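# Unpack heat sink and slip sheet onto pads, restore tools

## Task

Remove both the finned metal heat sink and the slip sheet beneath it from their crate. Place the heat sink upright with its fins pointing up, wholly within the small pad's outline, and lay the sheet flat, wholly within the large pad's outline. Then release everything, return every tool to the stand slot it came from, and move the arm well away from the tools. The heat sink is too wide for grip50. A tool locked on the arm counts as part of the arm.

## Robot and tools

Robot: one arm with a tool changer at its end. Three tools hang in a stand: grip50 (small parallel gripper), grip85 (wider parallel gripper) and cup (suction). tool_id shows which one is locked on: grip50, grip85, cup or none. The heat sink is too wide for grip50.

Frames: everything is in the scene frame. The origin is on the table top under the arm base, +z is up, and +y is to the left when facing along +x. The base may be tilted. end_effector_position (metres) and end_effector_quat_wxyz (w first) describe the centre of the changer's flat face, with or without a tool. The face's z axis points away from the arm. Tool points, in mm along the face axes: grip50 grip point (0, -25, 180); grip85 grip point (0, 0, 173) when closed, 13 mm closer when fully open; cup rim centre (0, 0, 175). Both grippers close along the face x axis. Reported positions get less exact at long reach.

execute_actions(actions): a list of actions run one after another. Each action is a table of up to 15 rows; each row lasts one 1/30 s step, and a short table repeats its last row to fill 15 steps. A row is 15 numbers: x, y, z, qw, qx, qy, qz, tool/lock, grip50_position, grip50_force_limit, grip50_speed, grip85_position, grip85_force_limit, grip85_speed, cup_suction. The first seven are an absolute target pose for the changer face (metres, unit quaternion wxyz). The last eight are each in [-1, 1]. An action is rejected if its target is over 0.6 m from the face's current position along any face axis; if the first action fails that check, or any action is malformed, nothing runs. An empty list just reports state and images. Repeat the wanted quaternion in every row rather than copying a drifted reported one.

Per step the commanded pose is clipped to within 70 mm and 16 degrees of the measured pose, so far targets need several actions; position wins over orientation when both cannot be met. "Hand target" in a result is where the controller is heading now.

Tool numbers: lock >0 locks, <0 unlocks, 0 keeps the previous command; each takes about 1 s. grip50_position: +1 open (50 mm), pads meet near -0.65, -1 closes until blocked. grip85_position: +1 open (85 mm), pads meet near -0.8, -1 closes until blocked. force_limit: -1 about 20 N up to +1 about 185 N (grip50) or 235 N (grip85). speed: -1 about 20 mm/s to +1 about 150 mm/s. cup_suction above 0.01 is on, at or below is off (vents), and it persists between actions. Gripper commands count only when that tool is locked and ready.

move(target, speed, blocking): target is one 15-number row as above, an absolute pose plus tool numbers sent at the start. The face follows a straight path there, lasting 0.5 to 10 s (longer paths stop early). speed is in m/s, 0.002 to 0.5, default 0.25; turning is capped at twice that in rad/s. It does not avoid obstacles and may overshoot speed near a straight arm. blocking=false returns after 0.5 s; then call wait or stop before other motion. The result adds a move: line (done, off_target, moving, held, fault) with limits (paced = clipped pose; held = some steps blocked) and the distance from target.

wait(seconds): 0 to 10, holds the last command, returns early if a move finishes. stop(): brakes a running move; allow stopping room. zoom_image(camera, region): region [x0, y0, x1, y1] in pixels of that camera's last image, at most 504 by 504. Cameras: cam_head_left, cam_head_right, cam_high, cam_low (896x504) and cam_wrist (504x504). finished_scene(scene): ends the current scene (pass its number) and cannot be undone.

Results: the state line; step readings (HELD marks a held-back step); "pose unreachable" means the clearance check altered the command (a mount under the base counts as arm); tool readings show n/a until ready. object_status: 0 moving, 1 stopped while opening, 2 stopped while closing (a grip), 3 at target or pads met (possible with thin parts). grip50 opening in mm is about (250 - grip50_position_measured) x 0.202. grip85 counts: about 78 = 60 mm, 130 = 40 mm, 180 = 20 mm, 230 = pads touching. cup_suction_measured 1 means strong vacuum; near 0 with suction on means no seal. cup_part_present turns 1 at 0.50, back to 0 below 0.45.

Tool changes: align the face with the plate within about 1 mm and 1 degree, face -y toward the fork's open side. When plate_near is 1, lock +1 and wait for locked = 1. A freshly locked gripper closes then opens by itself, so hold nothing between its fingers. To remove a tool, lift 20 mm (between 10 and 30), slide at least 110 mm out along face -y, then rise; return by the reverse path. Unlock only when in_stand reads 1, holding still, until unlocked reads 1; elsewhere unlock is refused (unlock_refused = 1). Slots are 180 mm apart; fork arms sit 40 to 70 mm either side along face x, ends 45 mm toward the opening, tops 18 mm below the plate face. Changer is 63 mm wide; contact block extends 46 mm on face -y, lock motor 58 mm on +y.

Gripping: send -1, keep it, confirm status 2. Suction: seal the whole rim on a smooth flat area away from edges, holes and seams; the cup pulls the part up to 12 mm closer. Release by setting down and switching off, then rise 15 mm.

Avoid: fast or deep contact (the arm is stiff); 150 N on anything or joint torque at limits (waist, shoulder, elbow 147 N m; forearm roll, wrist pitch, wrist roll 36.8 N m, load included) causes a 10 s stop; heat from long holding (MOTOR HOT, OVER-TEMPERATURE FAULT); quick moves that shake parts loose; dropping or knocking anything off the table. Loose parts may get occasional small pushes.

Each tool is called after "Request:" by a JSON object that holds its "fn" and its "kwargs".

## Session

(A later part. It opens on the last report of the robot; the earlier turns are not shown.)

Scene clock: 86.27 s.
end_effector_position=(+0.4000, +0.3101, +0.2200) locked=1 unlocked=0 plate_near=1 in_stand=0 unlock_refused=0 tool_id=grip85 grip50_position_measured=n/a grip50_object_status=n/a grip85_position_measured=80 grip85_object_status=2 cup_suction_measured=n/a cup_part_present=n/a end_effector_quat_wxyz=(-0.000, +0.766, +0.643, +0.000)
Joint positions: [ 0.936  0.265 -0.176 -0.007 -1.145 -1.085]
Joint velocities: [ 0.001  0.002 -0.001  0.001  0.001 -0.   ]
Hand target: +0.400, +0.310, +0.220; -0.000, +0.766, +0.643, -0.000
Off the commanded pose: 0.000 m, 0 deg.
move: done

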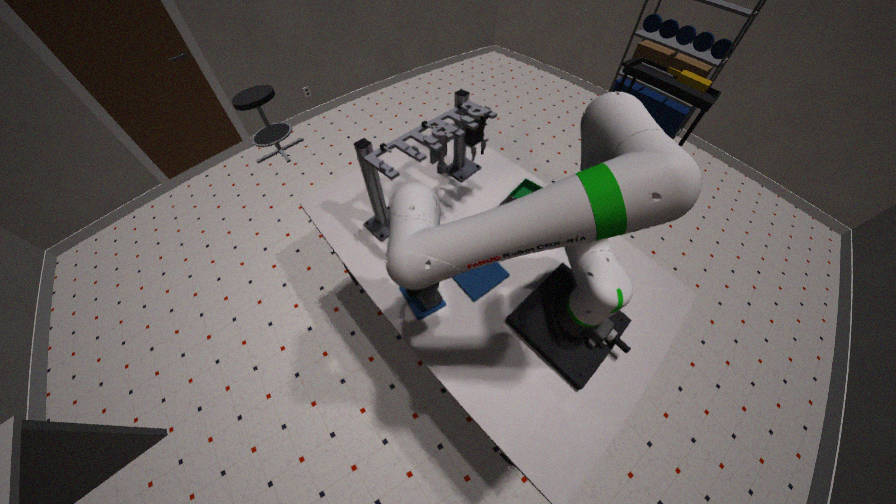

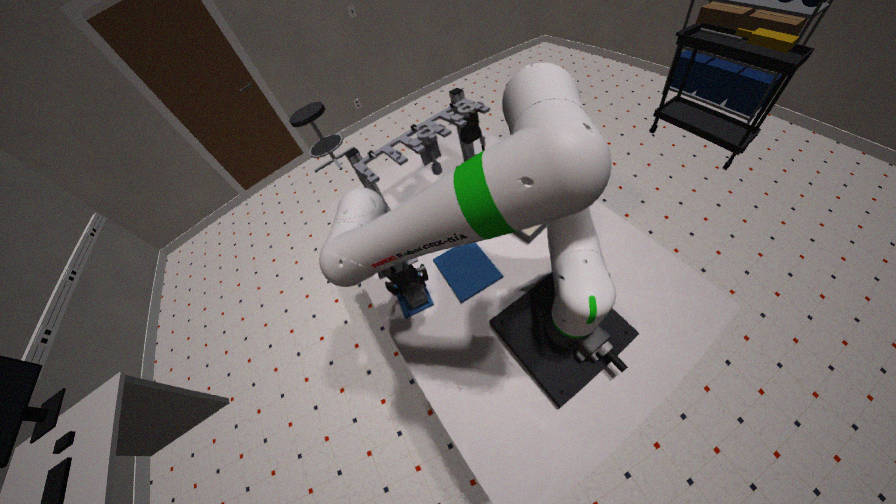

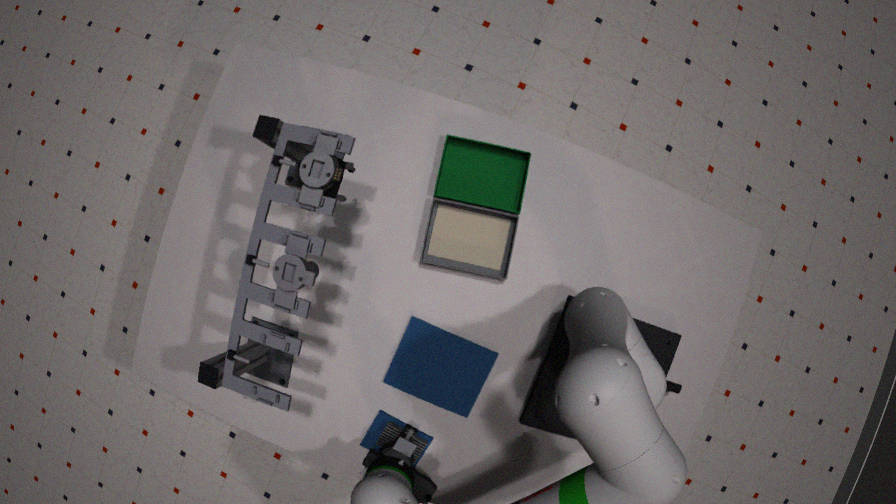

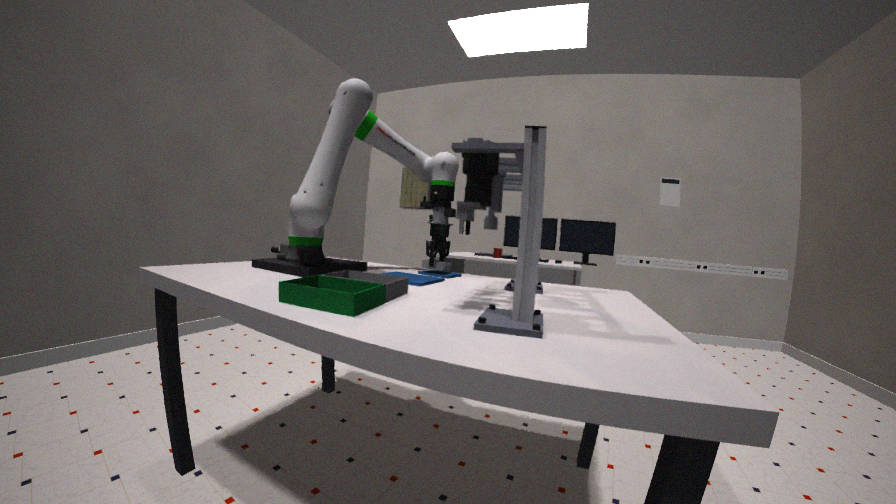

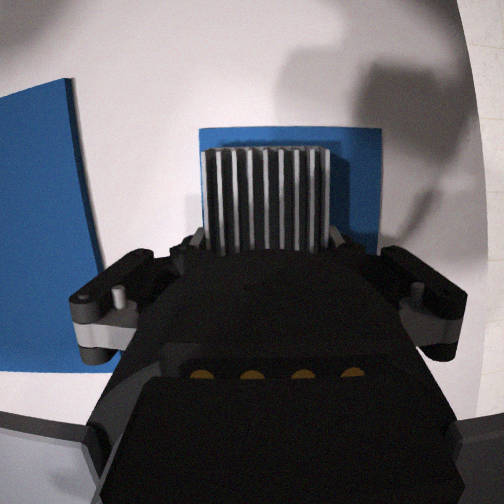

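Request:
{"fn": "move", "kwargs": {"target": [0.407,0.322,0.212,0,0.766,0.643,0,0,0,0,0,-1,-0.4,-0.5,0], "speed": 0.04}}

Request:
{"fn": "move", "kwargs": {"target": [0.407,0.322,0.2025,0,0.766,0.643,0,0,0,0,0,-1,-0.4,-0.5,0], "speed": 0.012}}

Request:
{"fn": "move", "kwargs": {"target": [0.407,0.322,0.2025,0,0.766,0.643,0,0,0,0,0,0.75,-0.4,0,0]}}

Request:
{"fn": "move", "kwargs": {"target": [0.407,0.322,0.27,0,0.766,0.643,0,0,0,0,0,0.75,-0.4,0,0], "speed": 0.1}}

Request:
{"fn": "move", "kwargs": {"target": [0.50,0.16,0.382,0,0.682,0.7314,0,0,0,0,0,0.75,-0.4,0,0]}}

Request:
{"fn": "move", "kwargs": {"target": [0.6655,0.1714,0.382,0,0.682,0.7314,0,0,0,0,0,0.75,-0.4,0,0], "speed": 0.07}}

Request:
{"fn": "move", "kwargs": {"target": [0.6655,0.1714,0.3627,0,0.682,0.7314,0,0,0,0,0,0.75,-0.4,0,0], "speed": 0.015}}

Request:
{"fn": "execute_actions", "kwargs": {"actions": [[[0.6655,0.1714,0.3627,0,0.682,0.7314,0,-1,0,0,0,0.75,-0.4,0,0]],[[0.6655,0.1714,0.3627,0,0.682,0.7314,0,-1,0,0,0,0.75,-0.4,0,0]],[[0.6655,0.1714,0.3627,0,0.682,0.7314,0,-1,0,0,0,0.75,-0.4,0,0]]]}}

Scene clock: 102.93 s.
end_effector_position=(+0.4070, +0.3220, +0.2120) locked=1 unlocked=0 plate_near=1 in_stand=0 unlock_refused=0 tool_id=grip85 grip50_position_measured=n/a grip50_object_status=n/a grip85_position_measured=80 grip85_object_status=2 cup_suction_measured=n/a cup_part_present=n/a end_effector_quat_wxyz=(+0.000, +0.766, +0.643, +0.000)
Joint positions: [ 0.94   0.302 -0.148 -0.007 -1.135 -1.089]
Joint velocities: [0.    0.001 0.    0.001 0.    0.   ]
Hand target: +0.407, +0.322, +0.212; -0.000, +0.766, +0.643, +0.000
Off the commanded pose: 0.000 m, 0 deg.
move: done

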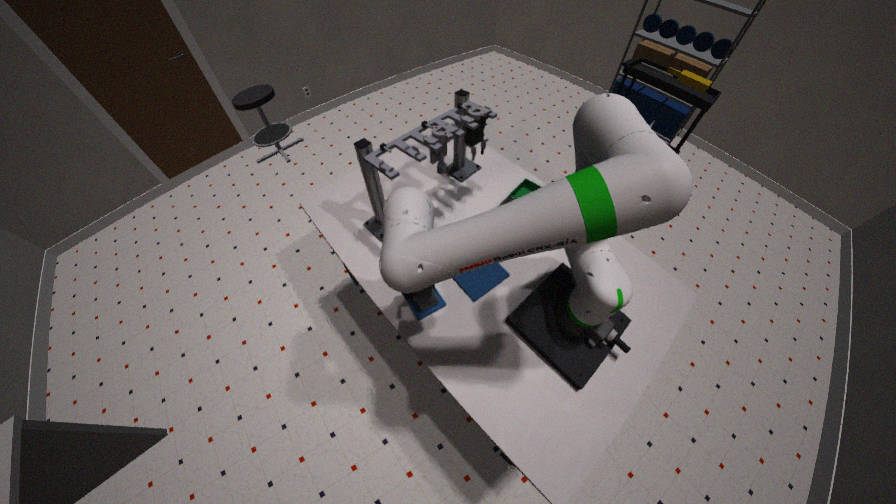

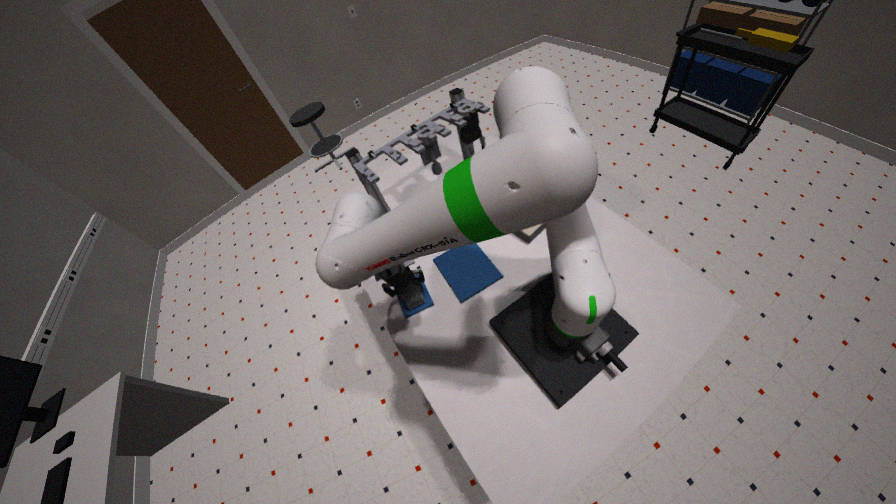

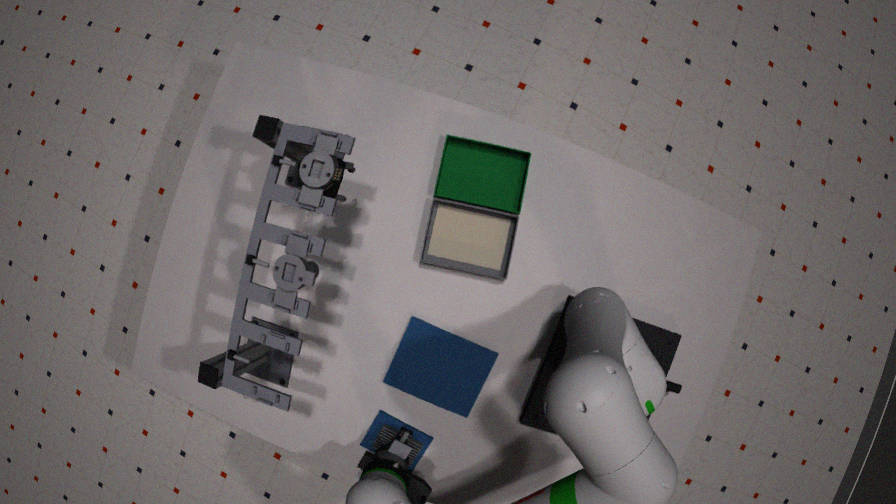

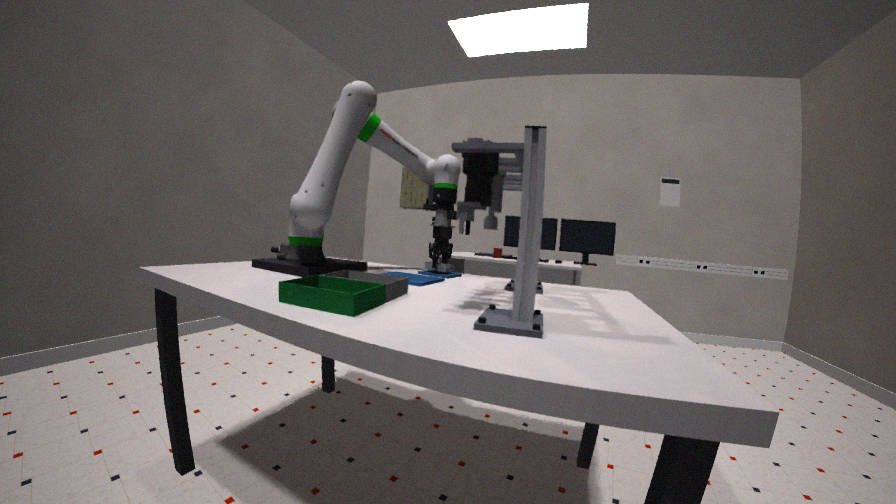

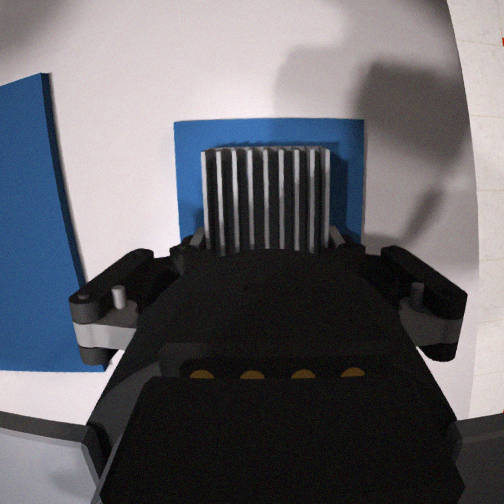

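Scene clock: 103.93 s.
end_effector_position=(+0.4070, +0.3220, +0.2029) locked=1 unlocked=0 plate_near=1 in_stand=0 unlock_refused=0 tool_id=grip85 grip50_position_measured=n/a grip50_object_status=n/a grip85_position_measured=80 grip85_object_status=2 cup_suction_measured=n/a cup_part_present=n/a end_effector_quat_wxyz=(-0.000, +0.766, +0.643, +0.000)
Joint positions: [ 0.94   0.312 -0.159 -0.007 -1.114 -1.089]
Joint velocities: [ 0.001  0.002 -0.    -0.001  0.002  0.   ]
Hand target: +0.407, +0.322, +0.202; -0.000, +0.766, +0.643, -0.000
Off the commanded pose: 0.000 m, 0 deg.
move: done

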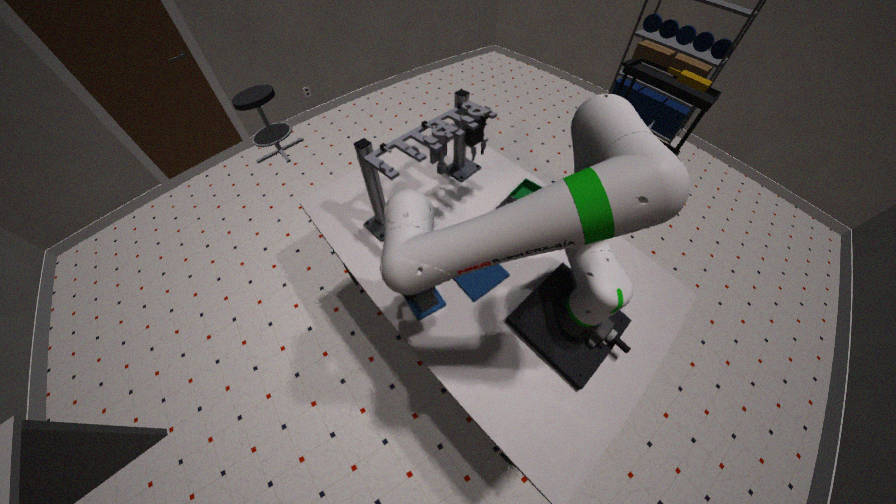

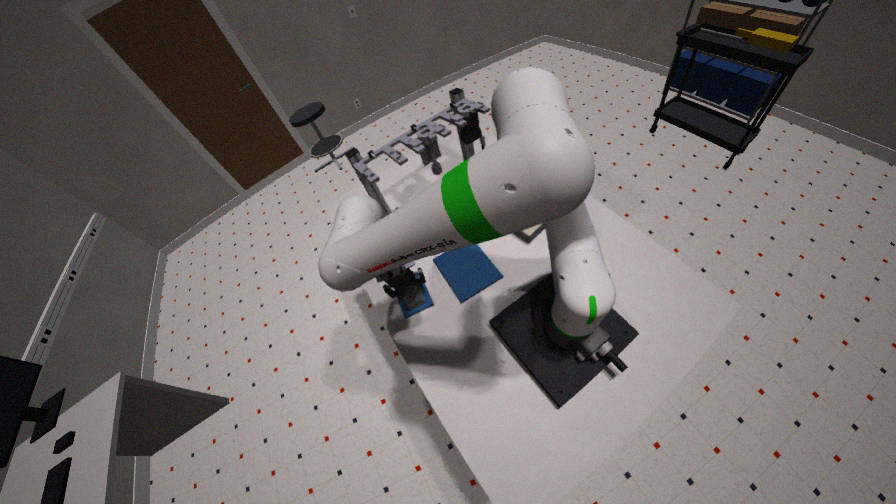

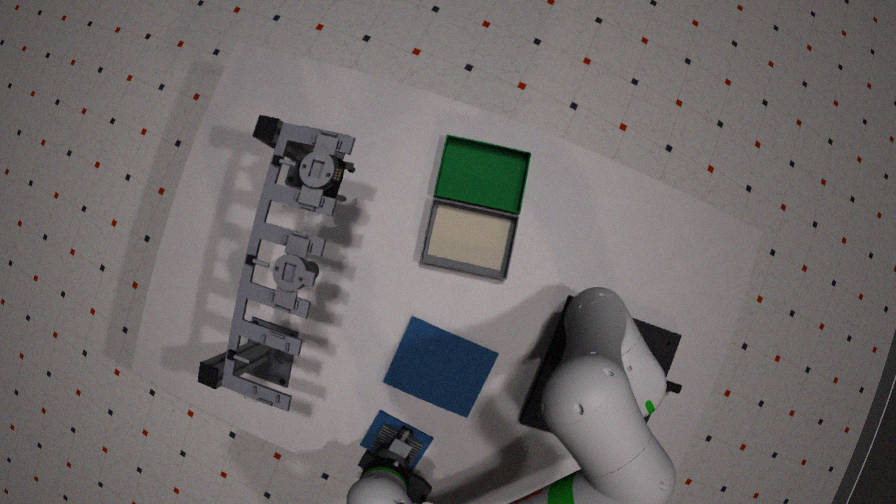

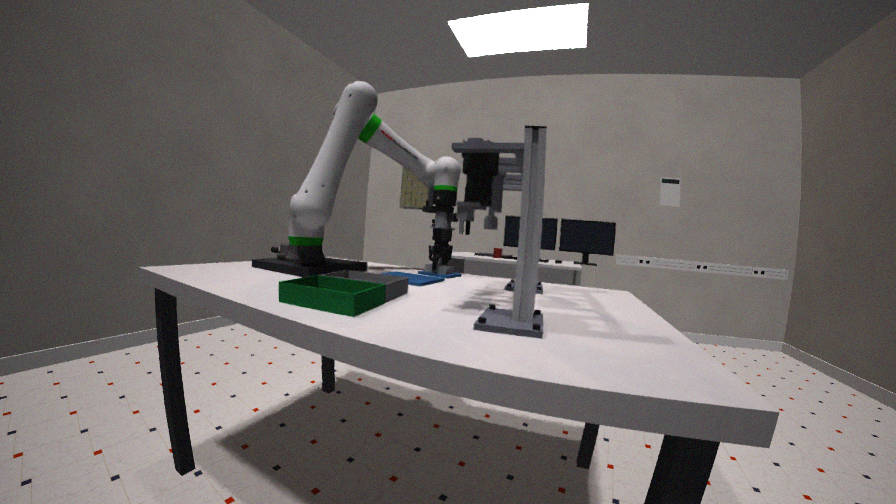

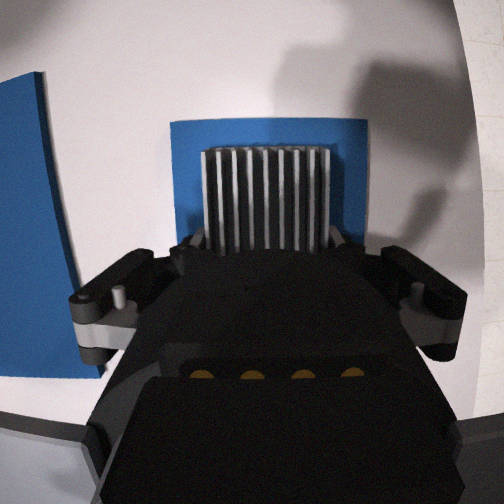

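Scene clock: 104.63 s.
end_effector_position=(+0.4070, +0.3220, +0.2025) locked=1 unlocked=0 plate_near=1 in_stand=0 unlock_refused=0 tool_id=grip85 grip50_position_measured=n/a grip50_object_status=n/a grip85_position_measured=35 grip85_object_status=3 cup_suction_measured=n/a cup_part_present=n/a end_effector_quat_wxyz=(-0.000, +0.766, +0.643, -0.000)
Joint positions: [ 0.94   0.313 -0.159 -0.007 -1.114 -1.089]
Joint velocities: [ 0.001  0.001  0.     0.001 -0.    -0.001]
Hand target: +0.407, +0.322, +0.202; -0.000, +0.766, +0.643, -0.000
Off the commanded pose: 0.000 m, 0 deg.
move: done

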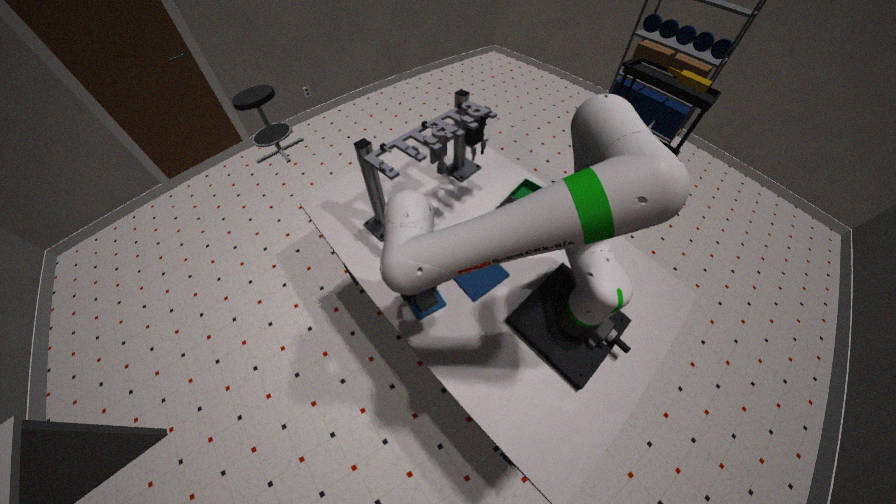

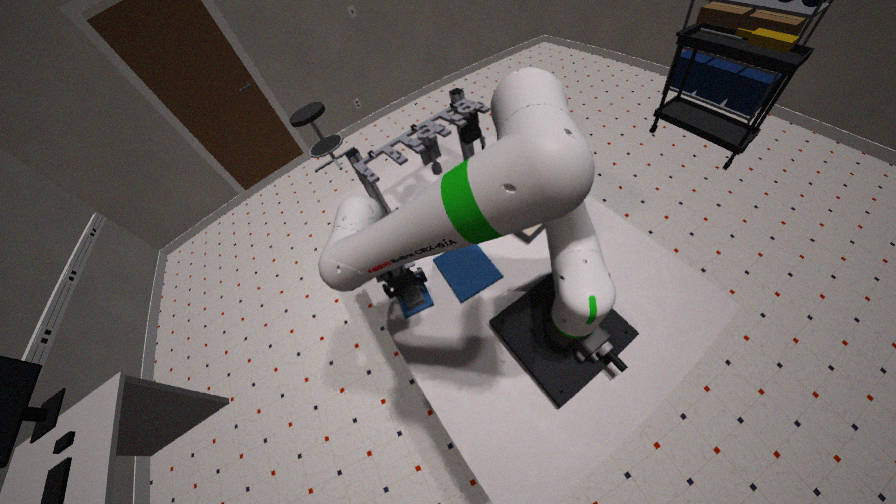

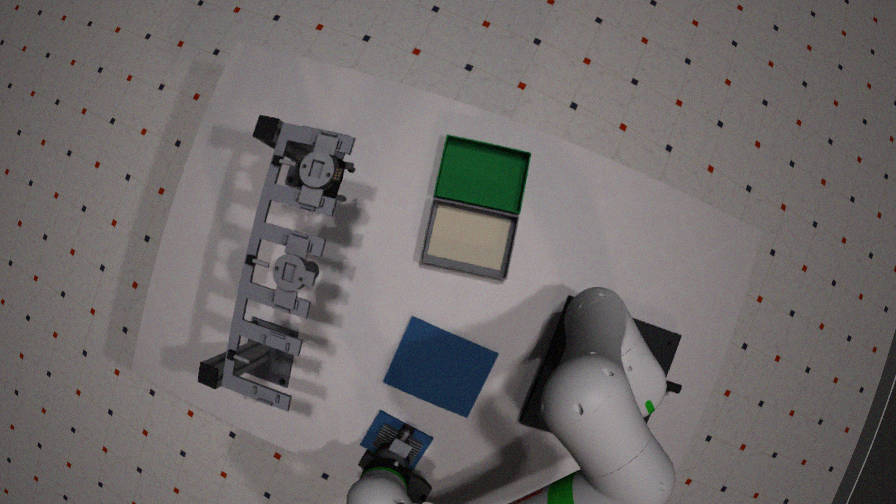

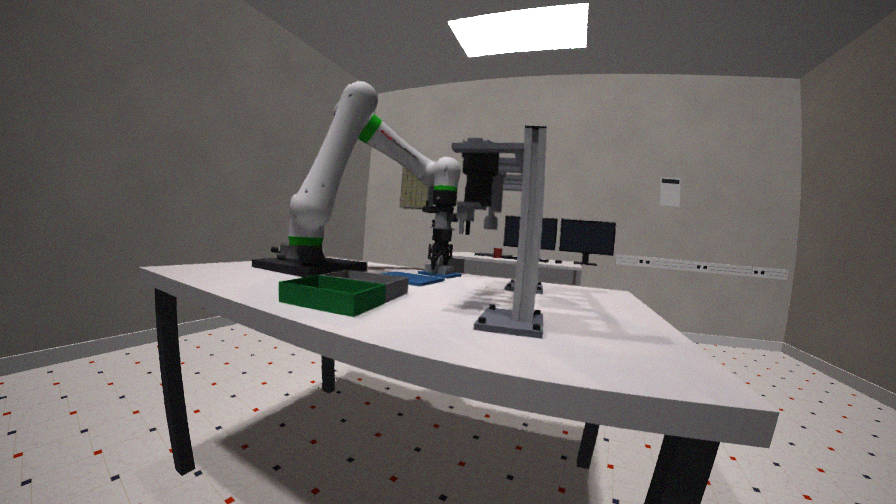

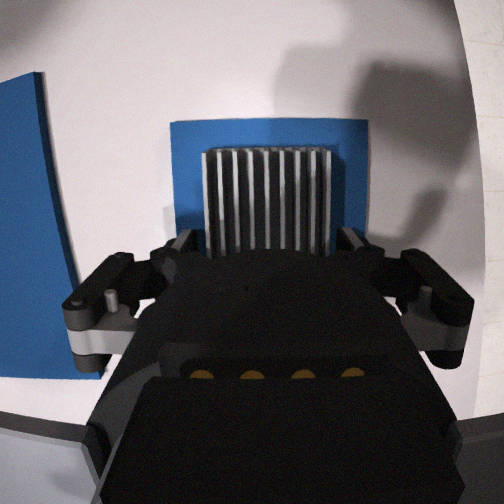

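Scene clock: 105.67 s.
end_effector_position=(+0.4070, +0.3219, +0.2701) locked=1 unlocked=0 plate_near=1 in_stand=0 unlock_refused=0 tool_id=grip85 grip50_position_measured=n/a grip50_object_status=n/a grip85_position_measured=35 grip85_object_status=3 cup_suction_measured=n/a cup_part_present=n/a end_effector_quat_wxyz=(+0.000, +0.766, +0.643, +0.000)
Joint positions: [ 0.939  0.251 -0.069 -0.006 -1.266 -1.089]
Joint velocities: [ 0.001  0.001  0.001  0.    -0.    -0.   ]
Hand target: +0.407, +0.322, +0.270; +0.000, +0.766, +0.643, +0.000
Off the commanded pose: 0.000 m, 0 deg.
move: done

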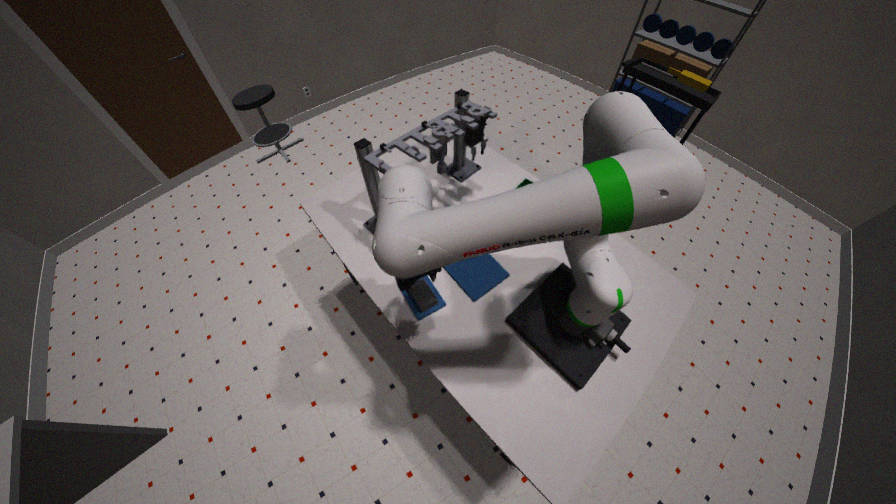

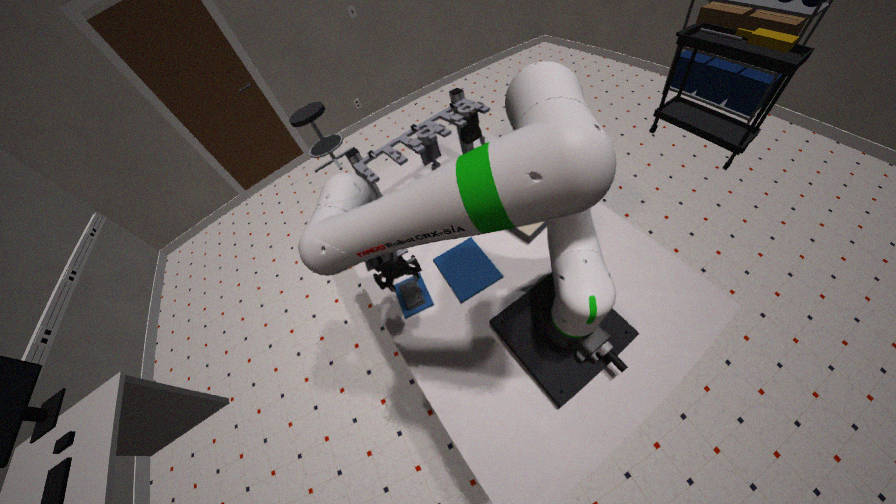

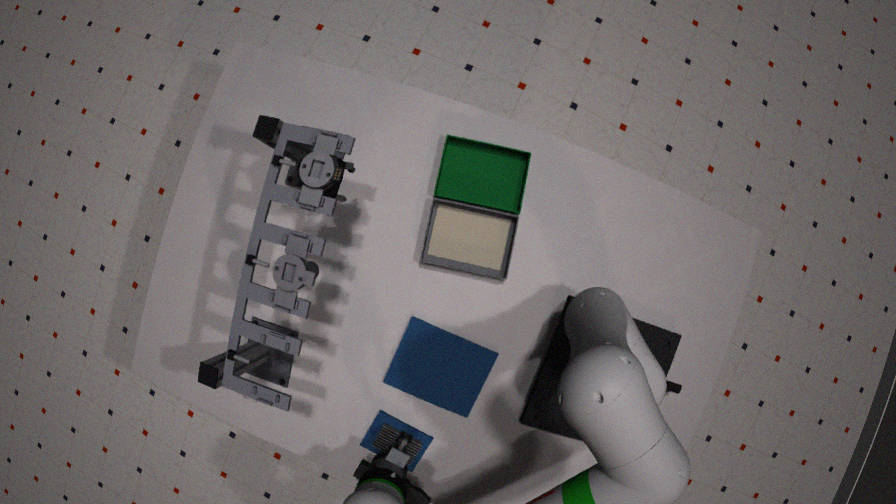

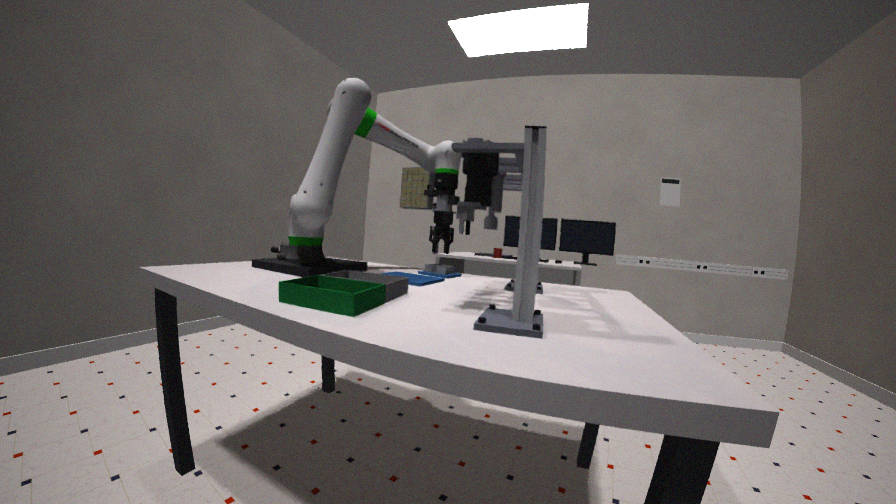

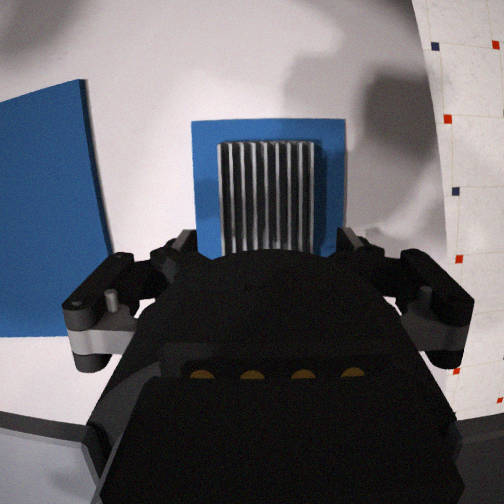

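Scene clock: 107.00 s.
end_effector_position=(+0.4999, +0.1597, +0.3820) locked=1 unlocked=0 plate_near=1 in_stand=0 unlock_refused=0 tool_id=grip85 grip50_position_measured=n/a grip50_object_status=n/a grip85_position_measured=35 grip85_object_status=3 cup_suction_measured=n/a cup_part_present=n/a end_effector_quat_wxyz=(+0.000, +0.682, +0.731, -0.000)
Joint positions: [ 0.581  0.218  0.155 -0.    -1.525 -0.489]
Joint velocities: [-0.002  0.001  0.002 -0.001 -0.003  0.002]
Hand target: +0.500, +0.160, +0.382; +0.000, +0.682, +0.731, -0.000
Off the commanded pose: 0.000 m, 0 deg.
move: done

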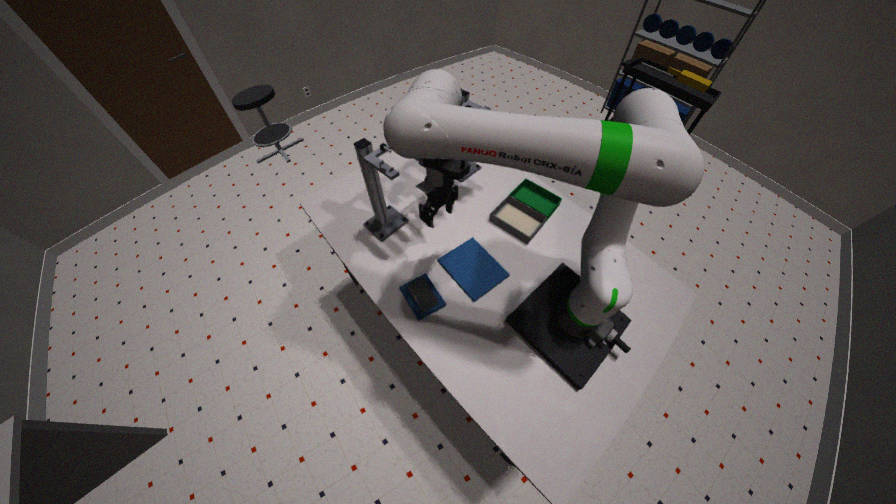

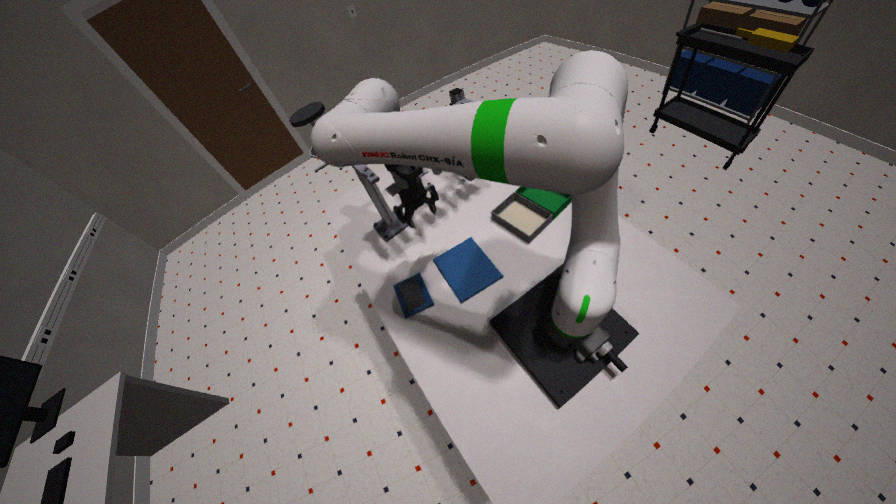

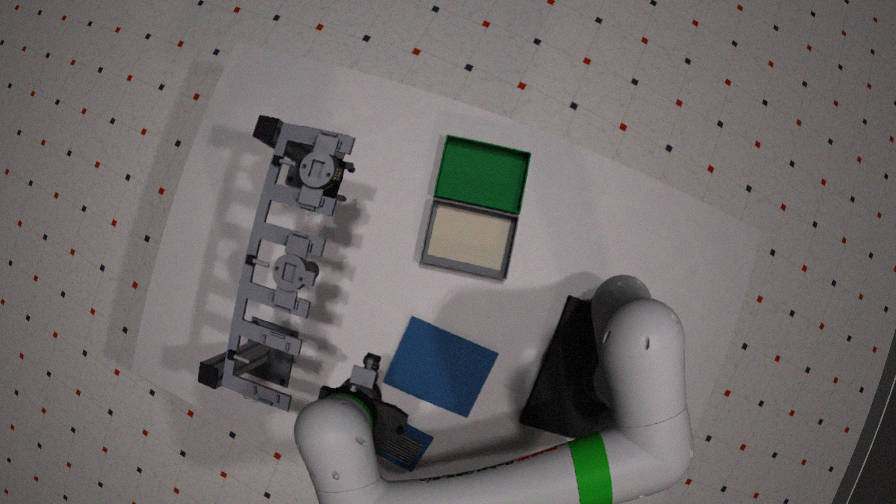

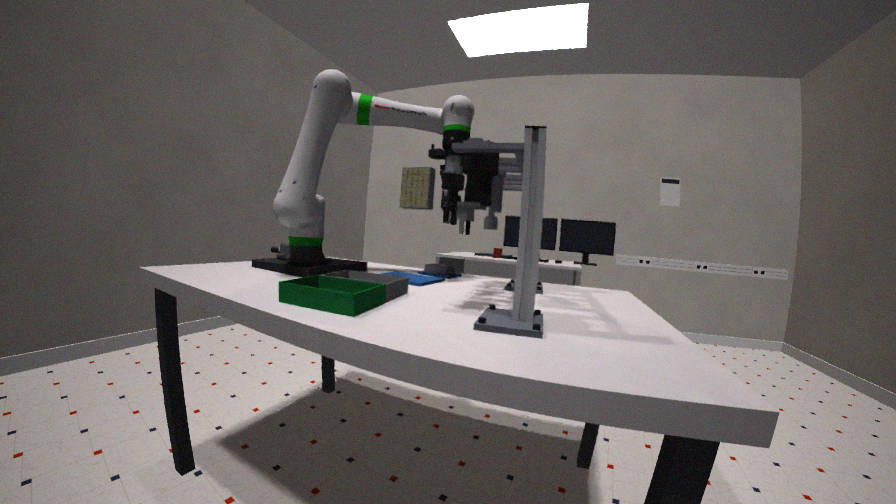

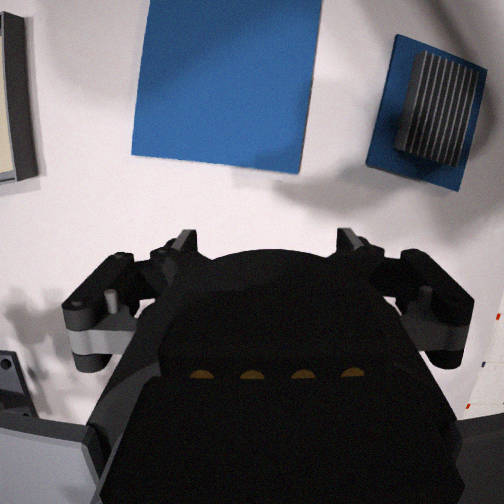

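Scene clock: 109.73 s.
end_effector_position=(+0.6653, +0.1712, +0.3819) locked=1 unlocked=0 plate_near=1 in_stand=0 unlock_refused=0 tool_id=grip85 grip50_position_measured=n/a grip50_object_status=n/a grip85_position_measured=35 grip85_object_status=3 cup_suction_measured=n/a cup_part_present=n/a end_effector_quat_wxyz=(+0.000, +0.682, +0.731, -0.000)
Joint positions: [ 0.466  0.676  0.794  0.002 -1.705 -0.374]
Joint velocities: [ 0.001  0.002  0.002 -0.005 -0.002 -0.   ]
Hand target: +0.665, +0.171, +0.382; -0.000, +0.682, +0.731, -0.000
Off the commanded pose: 0.000 m, 0 deg.
move: done

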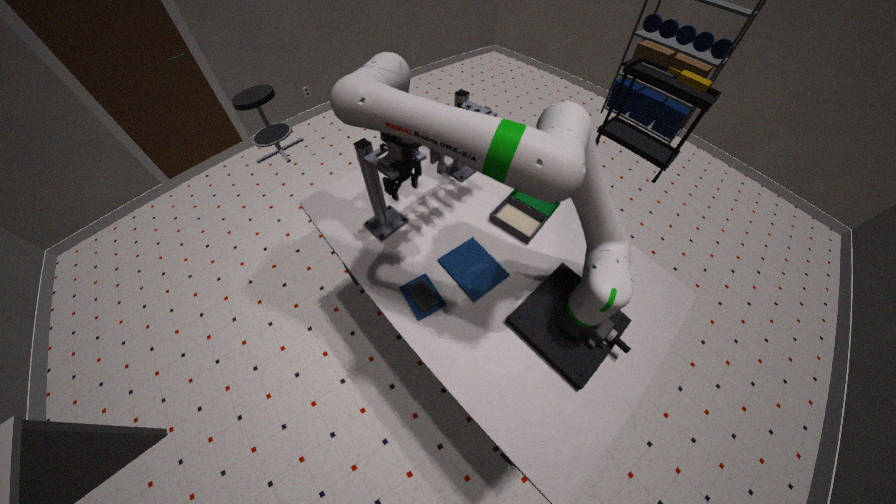

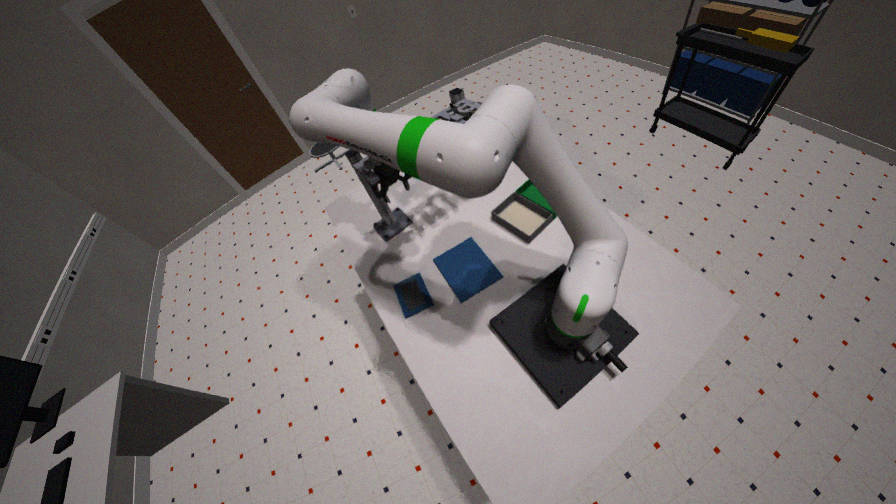

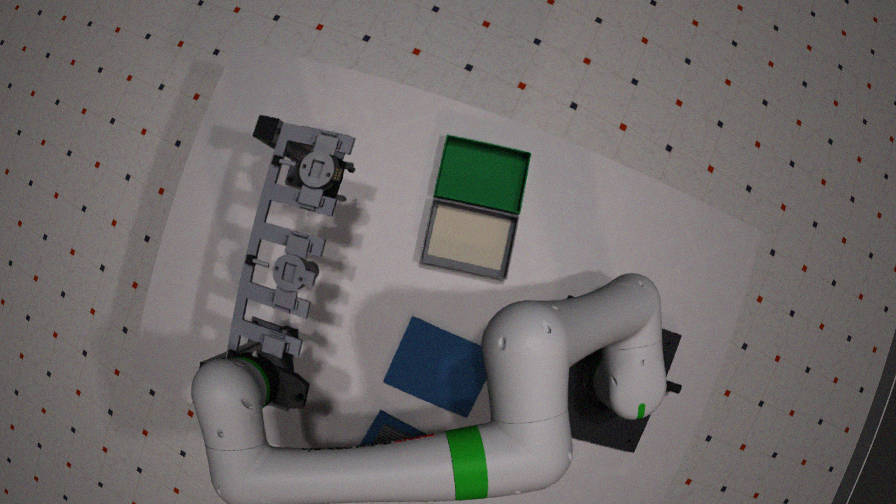

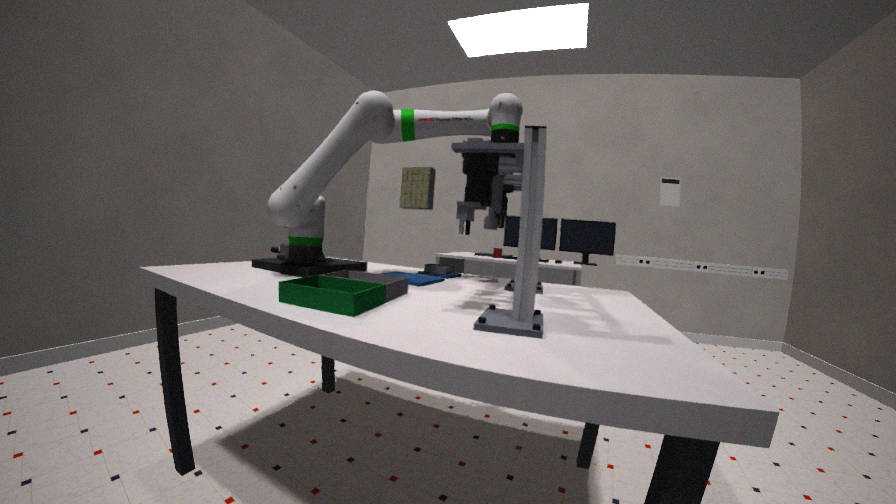

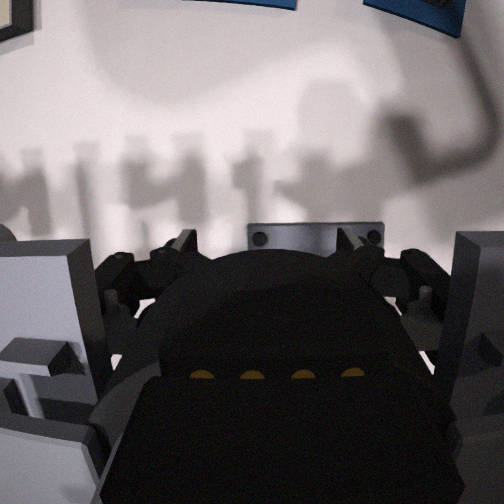

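Scene clock: 111.23 s.
end_effector_position=(+0.6655, +0.1714, +0.3627) locked=1 unlocked=0 plate_near=1 in_stand=1 unlock_refused=0 tool_id=grip85 grip50_position_measured=n/a grip50_object_status=n/a grip85_position_measured=35 grip85_object_status=3 cup_suction_measured=n/a cup_part_present=n/a end_effector_quat_wxyz=(-0.000, +0.682, +0.731, +0.000)
Joint positions: [ 0.466  0.67   0.739  0.001 -1.657 -0.373]
Joint velocities: [ 0.     0.    -0.001 -0.     0.001 -0.001]
Hand target: +0.666, +0.171, +0.363; +0.000, +0.682, +0.731, -0.000
Off the commanded pose: 0.000 m, 0 deg.
move: done

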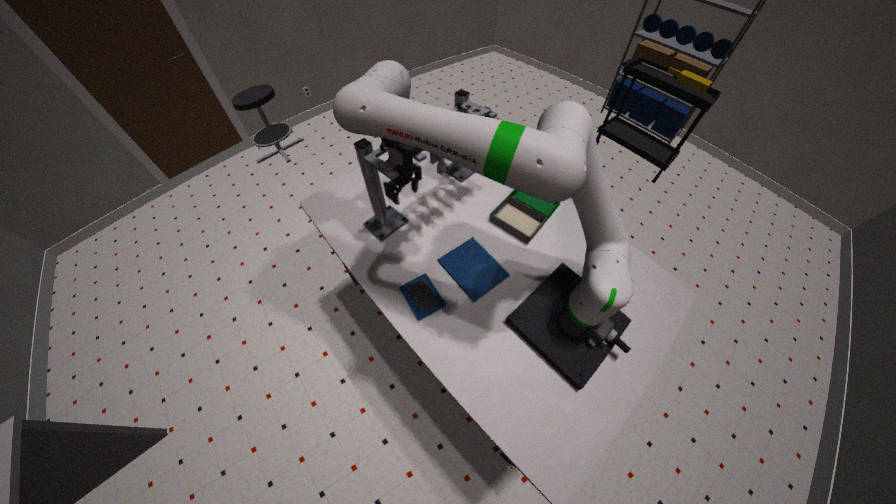

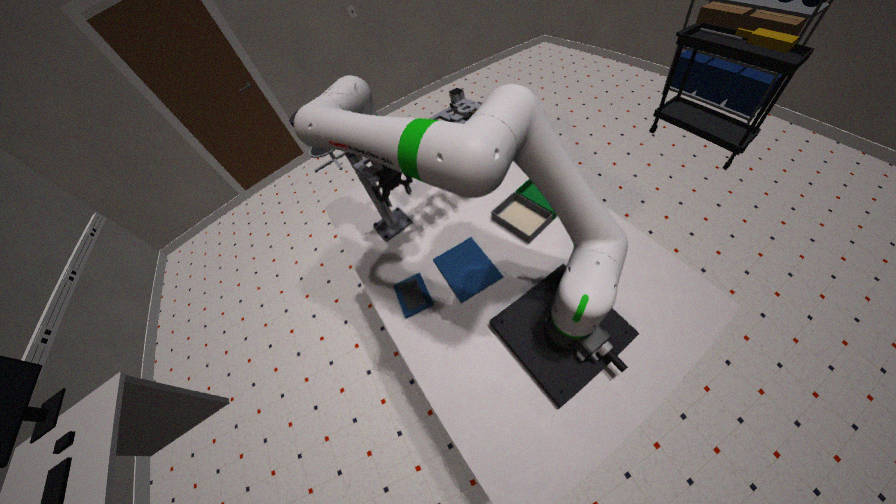

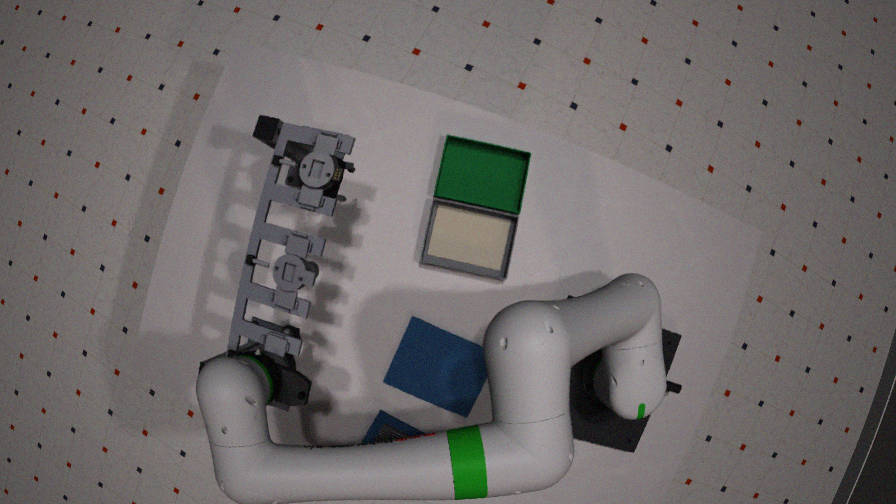

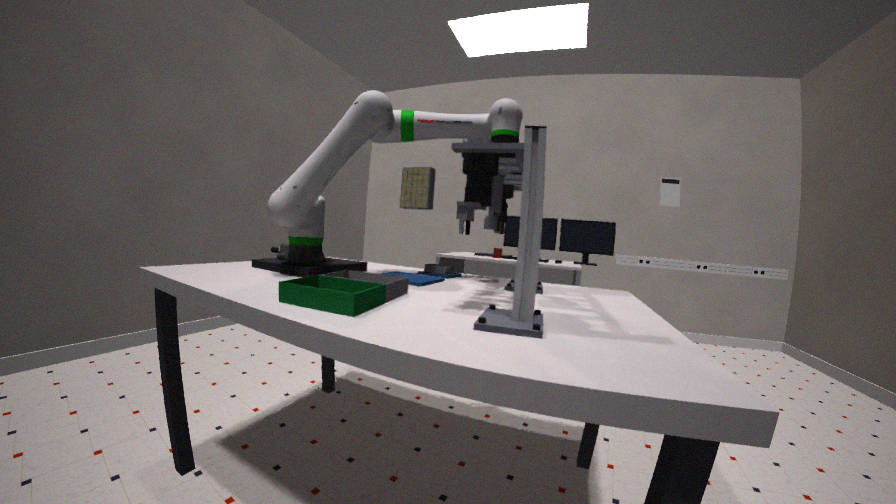

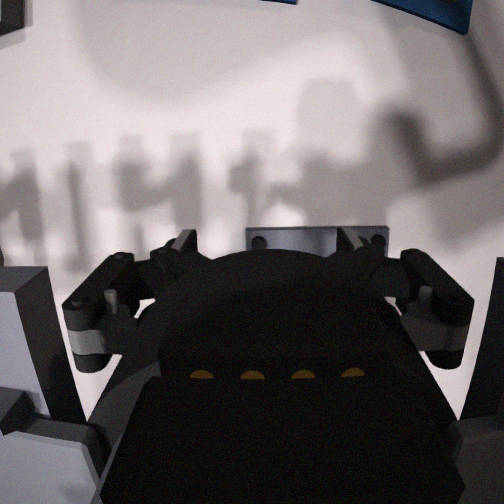

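Scene clock: 112.73 s.
end_effector_position=(+0.6655, +0.1714, +0.3627) locked=0 unlocked=1 plate_near=1 in_stand=1 unlock_refused=0 tool_id=none grip50_position_measured=n/a grip50_object_status=n/a grip85_position_measured=n/a grip85_object_status=n/a cup_suction_measured=n/a cup_part_present=n/a end_effector_quat_wxyz=(-0.000, +0.682, +0.731, +0.000)
Joint positions: [ 0.466  0.669  0.739  0.001 -1.656 -0.373]
Joint velocities: [ 0.002 -0.    -0.    -0.    -0.001  0.001]
Hand target: +0.666, +0.171, +0.363; -0.000, +0.682, +0.731, +0.000
Off the commanded pose: 0.000 m, 0 deg.
Step readings (end_effector_position; steps 1 to 15: 1st action; 16 to 30: 2nd action; 31 to 45: 3rd action):
0: (+0.6655, +0.1714, +0.3627)
1: (+0.6655, +0.1714, +0.3627)
2: (+0.6655, +0.1714, +0.3626)
4: (+0.6655, +0.1714, +0.3626)
8: (+0.6655, +0.1714, +0.3627)
15: (+0.6655, +0.1714, +0.3628)
16: (+0.6655, +0.1714, +0.3628)
17: (+0.6655, +0.1714, +0.3628)
19: (+0.6655, +0.1714, +0.3628)
23: (+0.6655, +0.1714, +0.3628)
30: (+0.6655, +0.1714, +0.3628)
31: (+0.6655, +0.1714, +0.3628)
32: (+0.6655, +0.1714, +0.3628)
34: (+0.6655, +0.1714, +0.3628)
38: (+0.6655, +0.1714, +0.3628)
45: end_effector_position above

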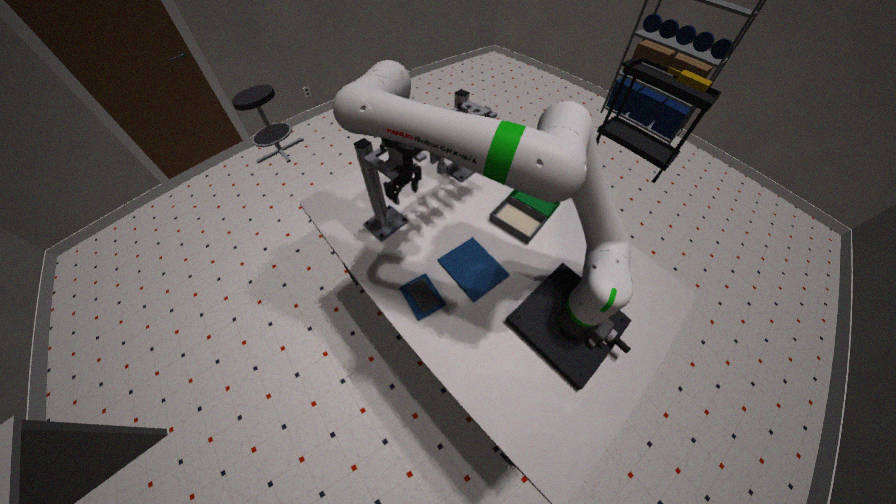

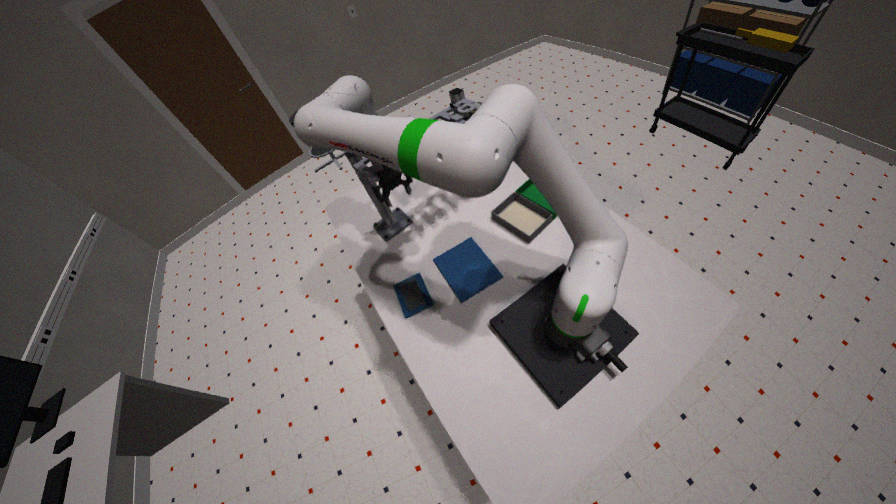

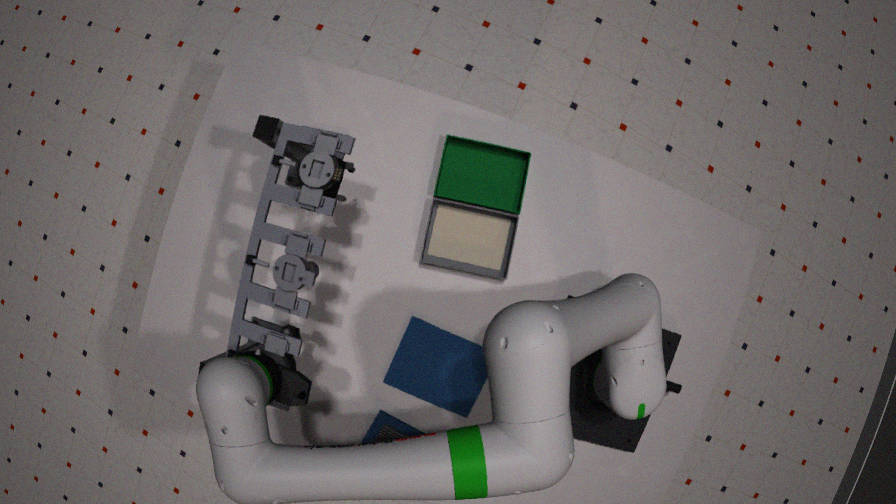

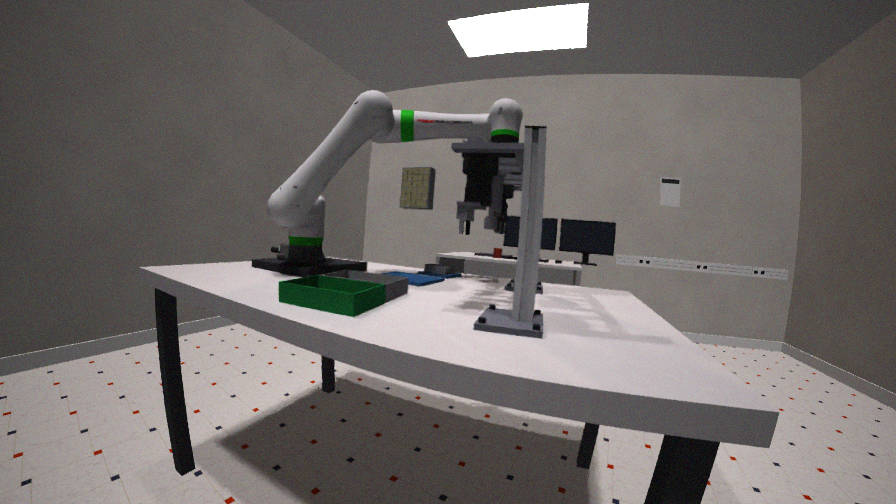

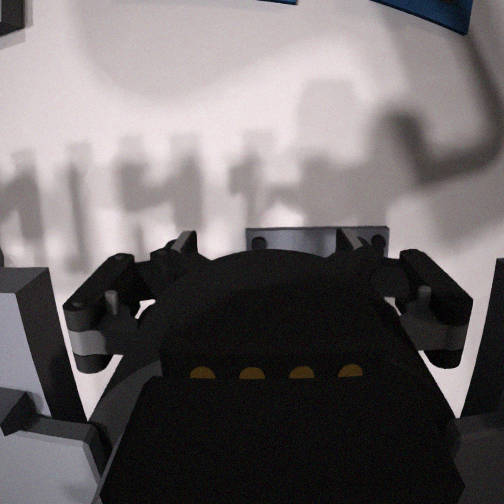

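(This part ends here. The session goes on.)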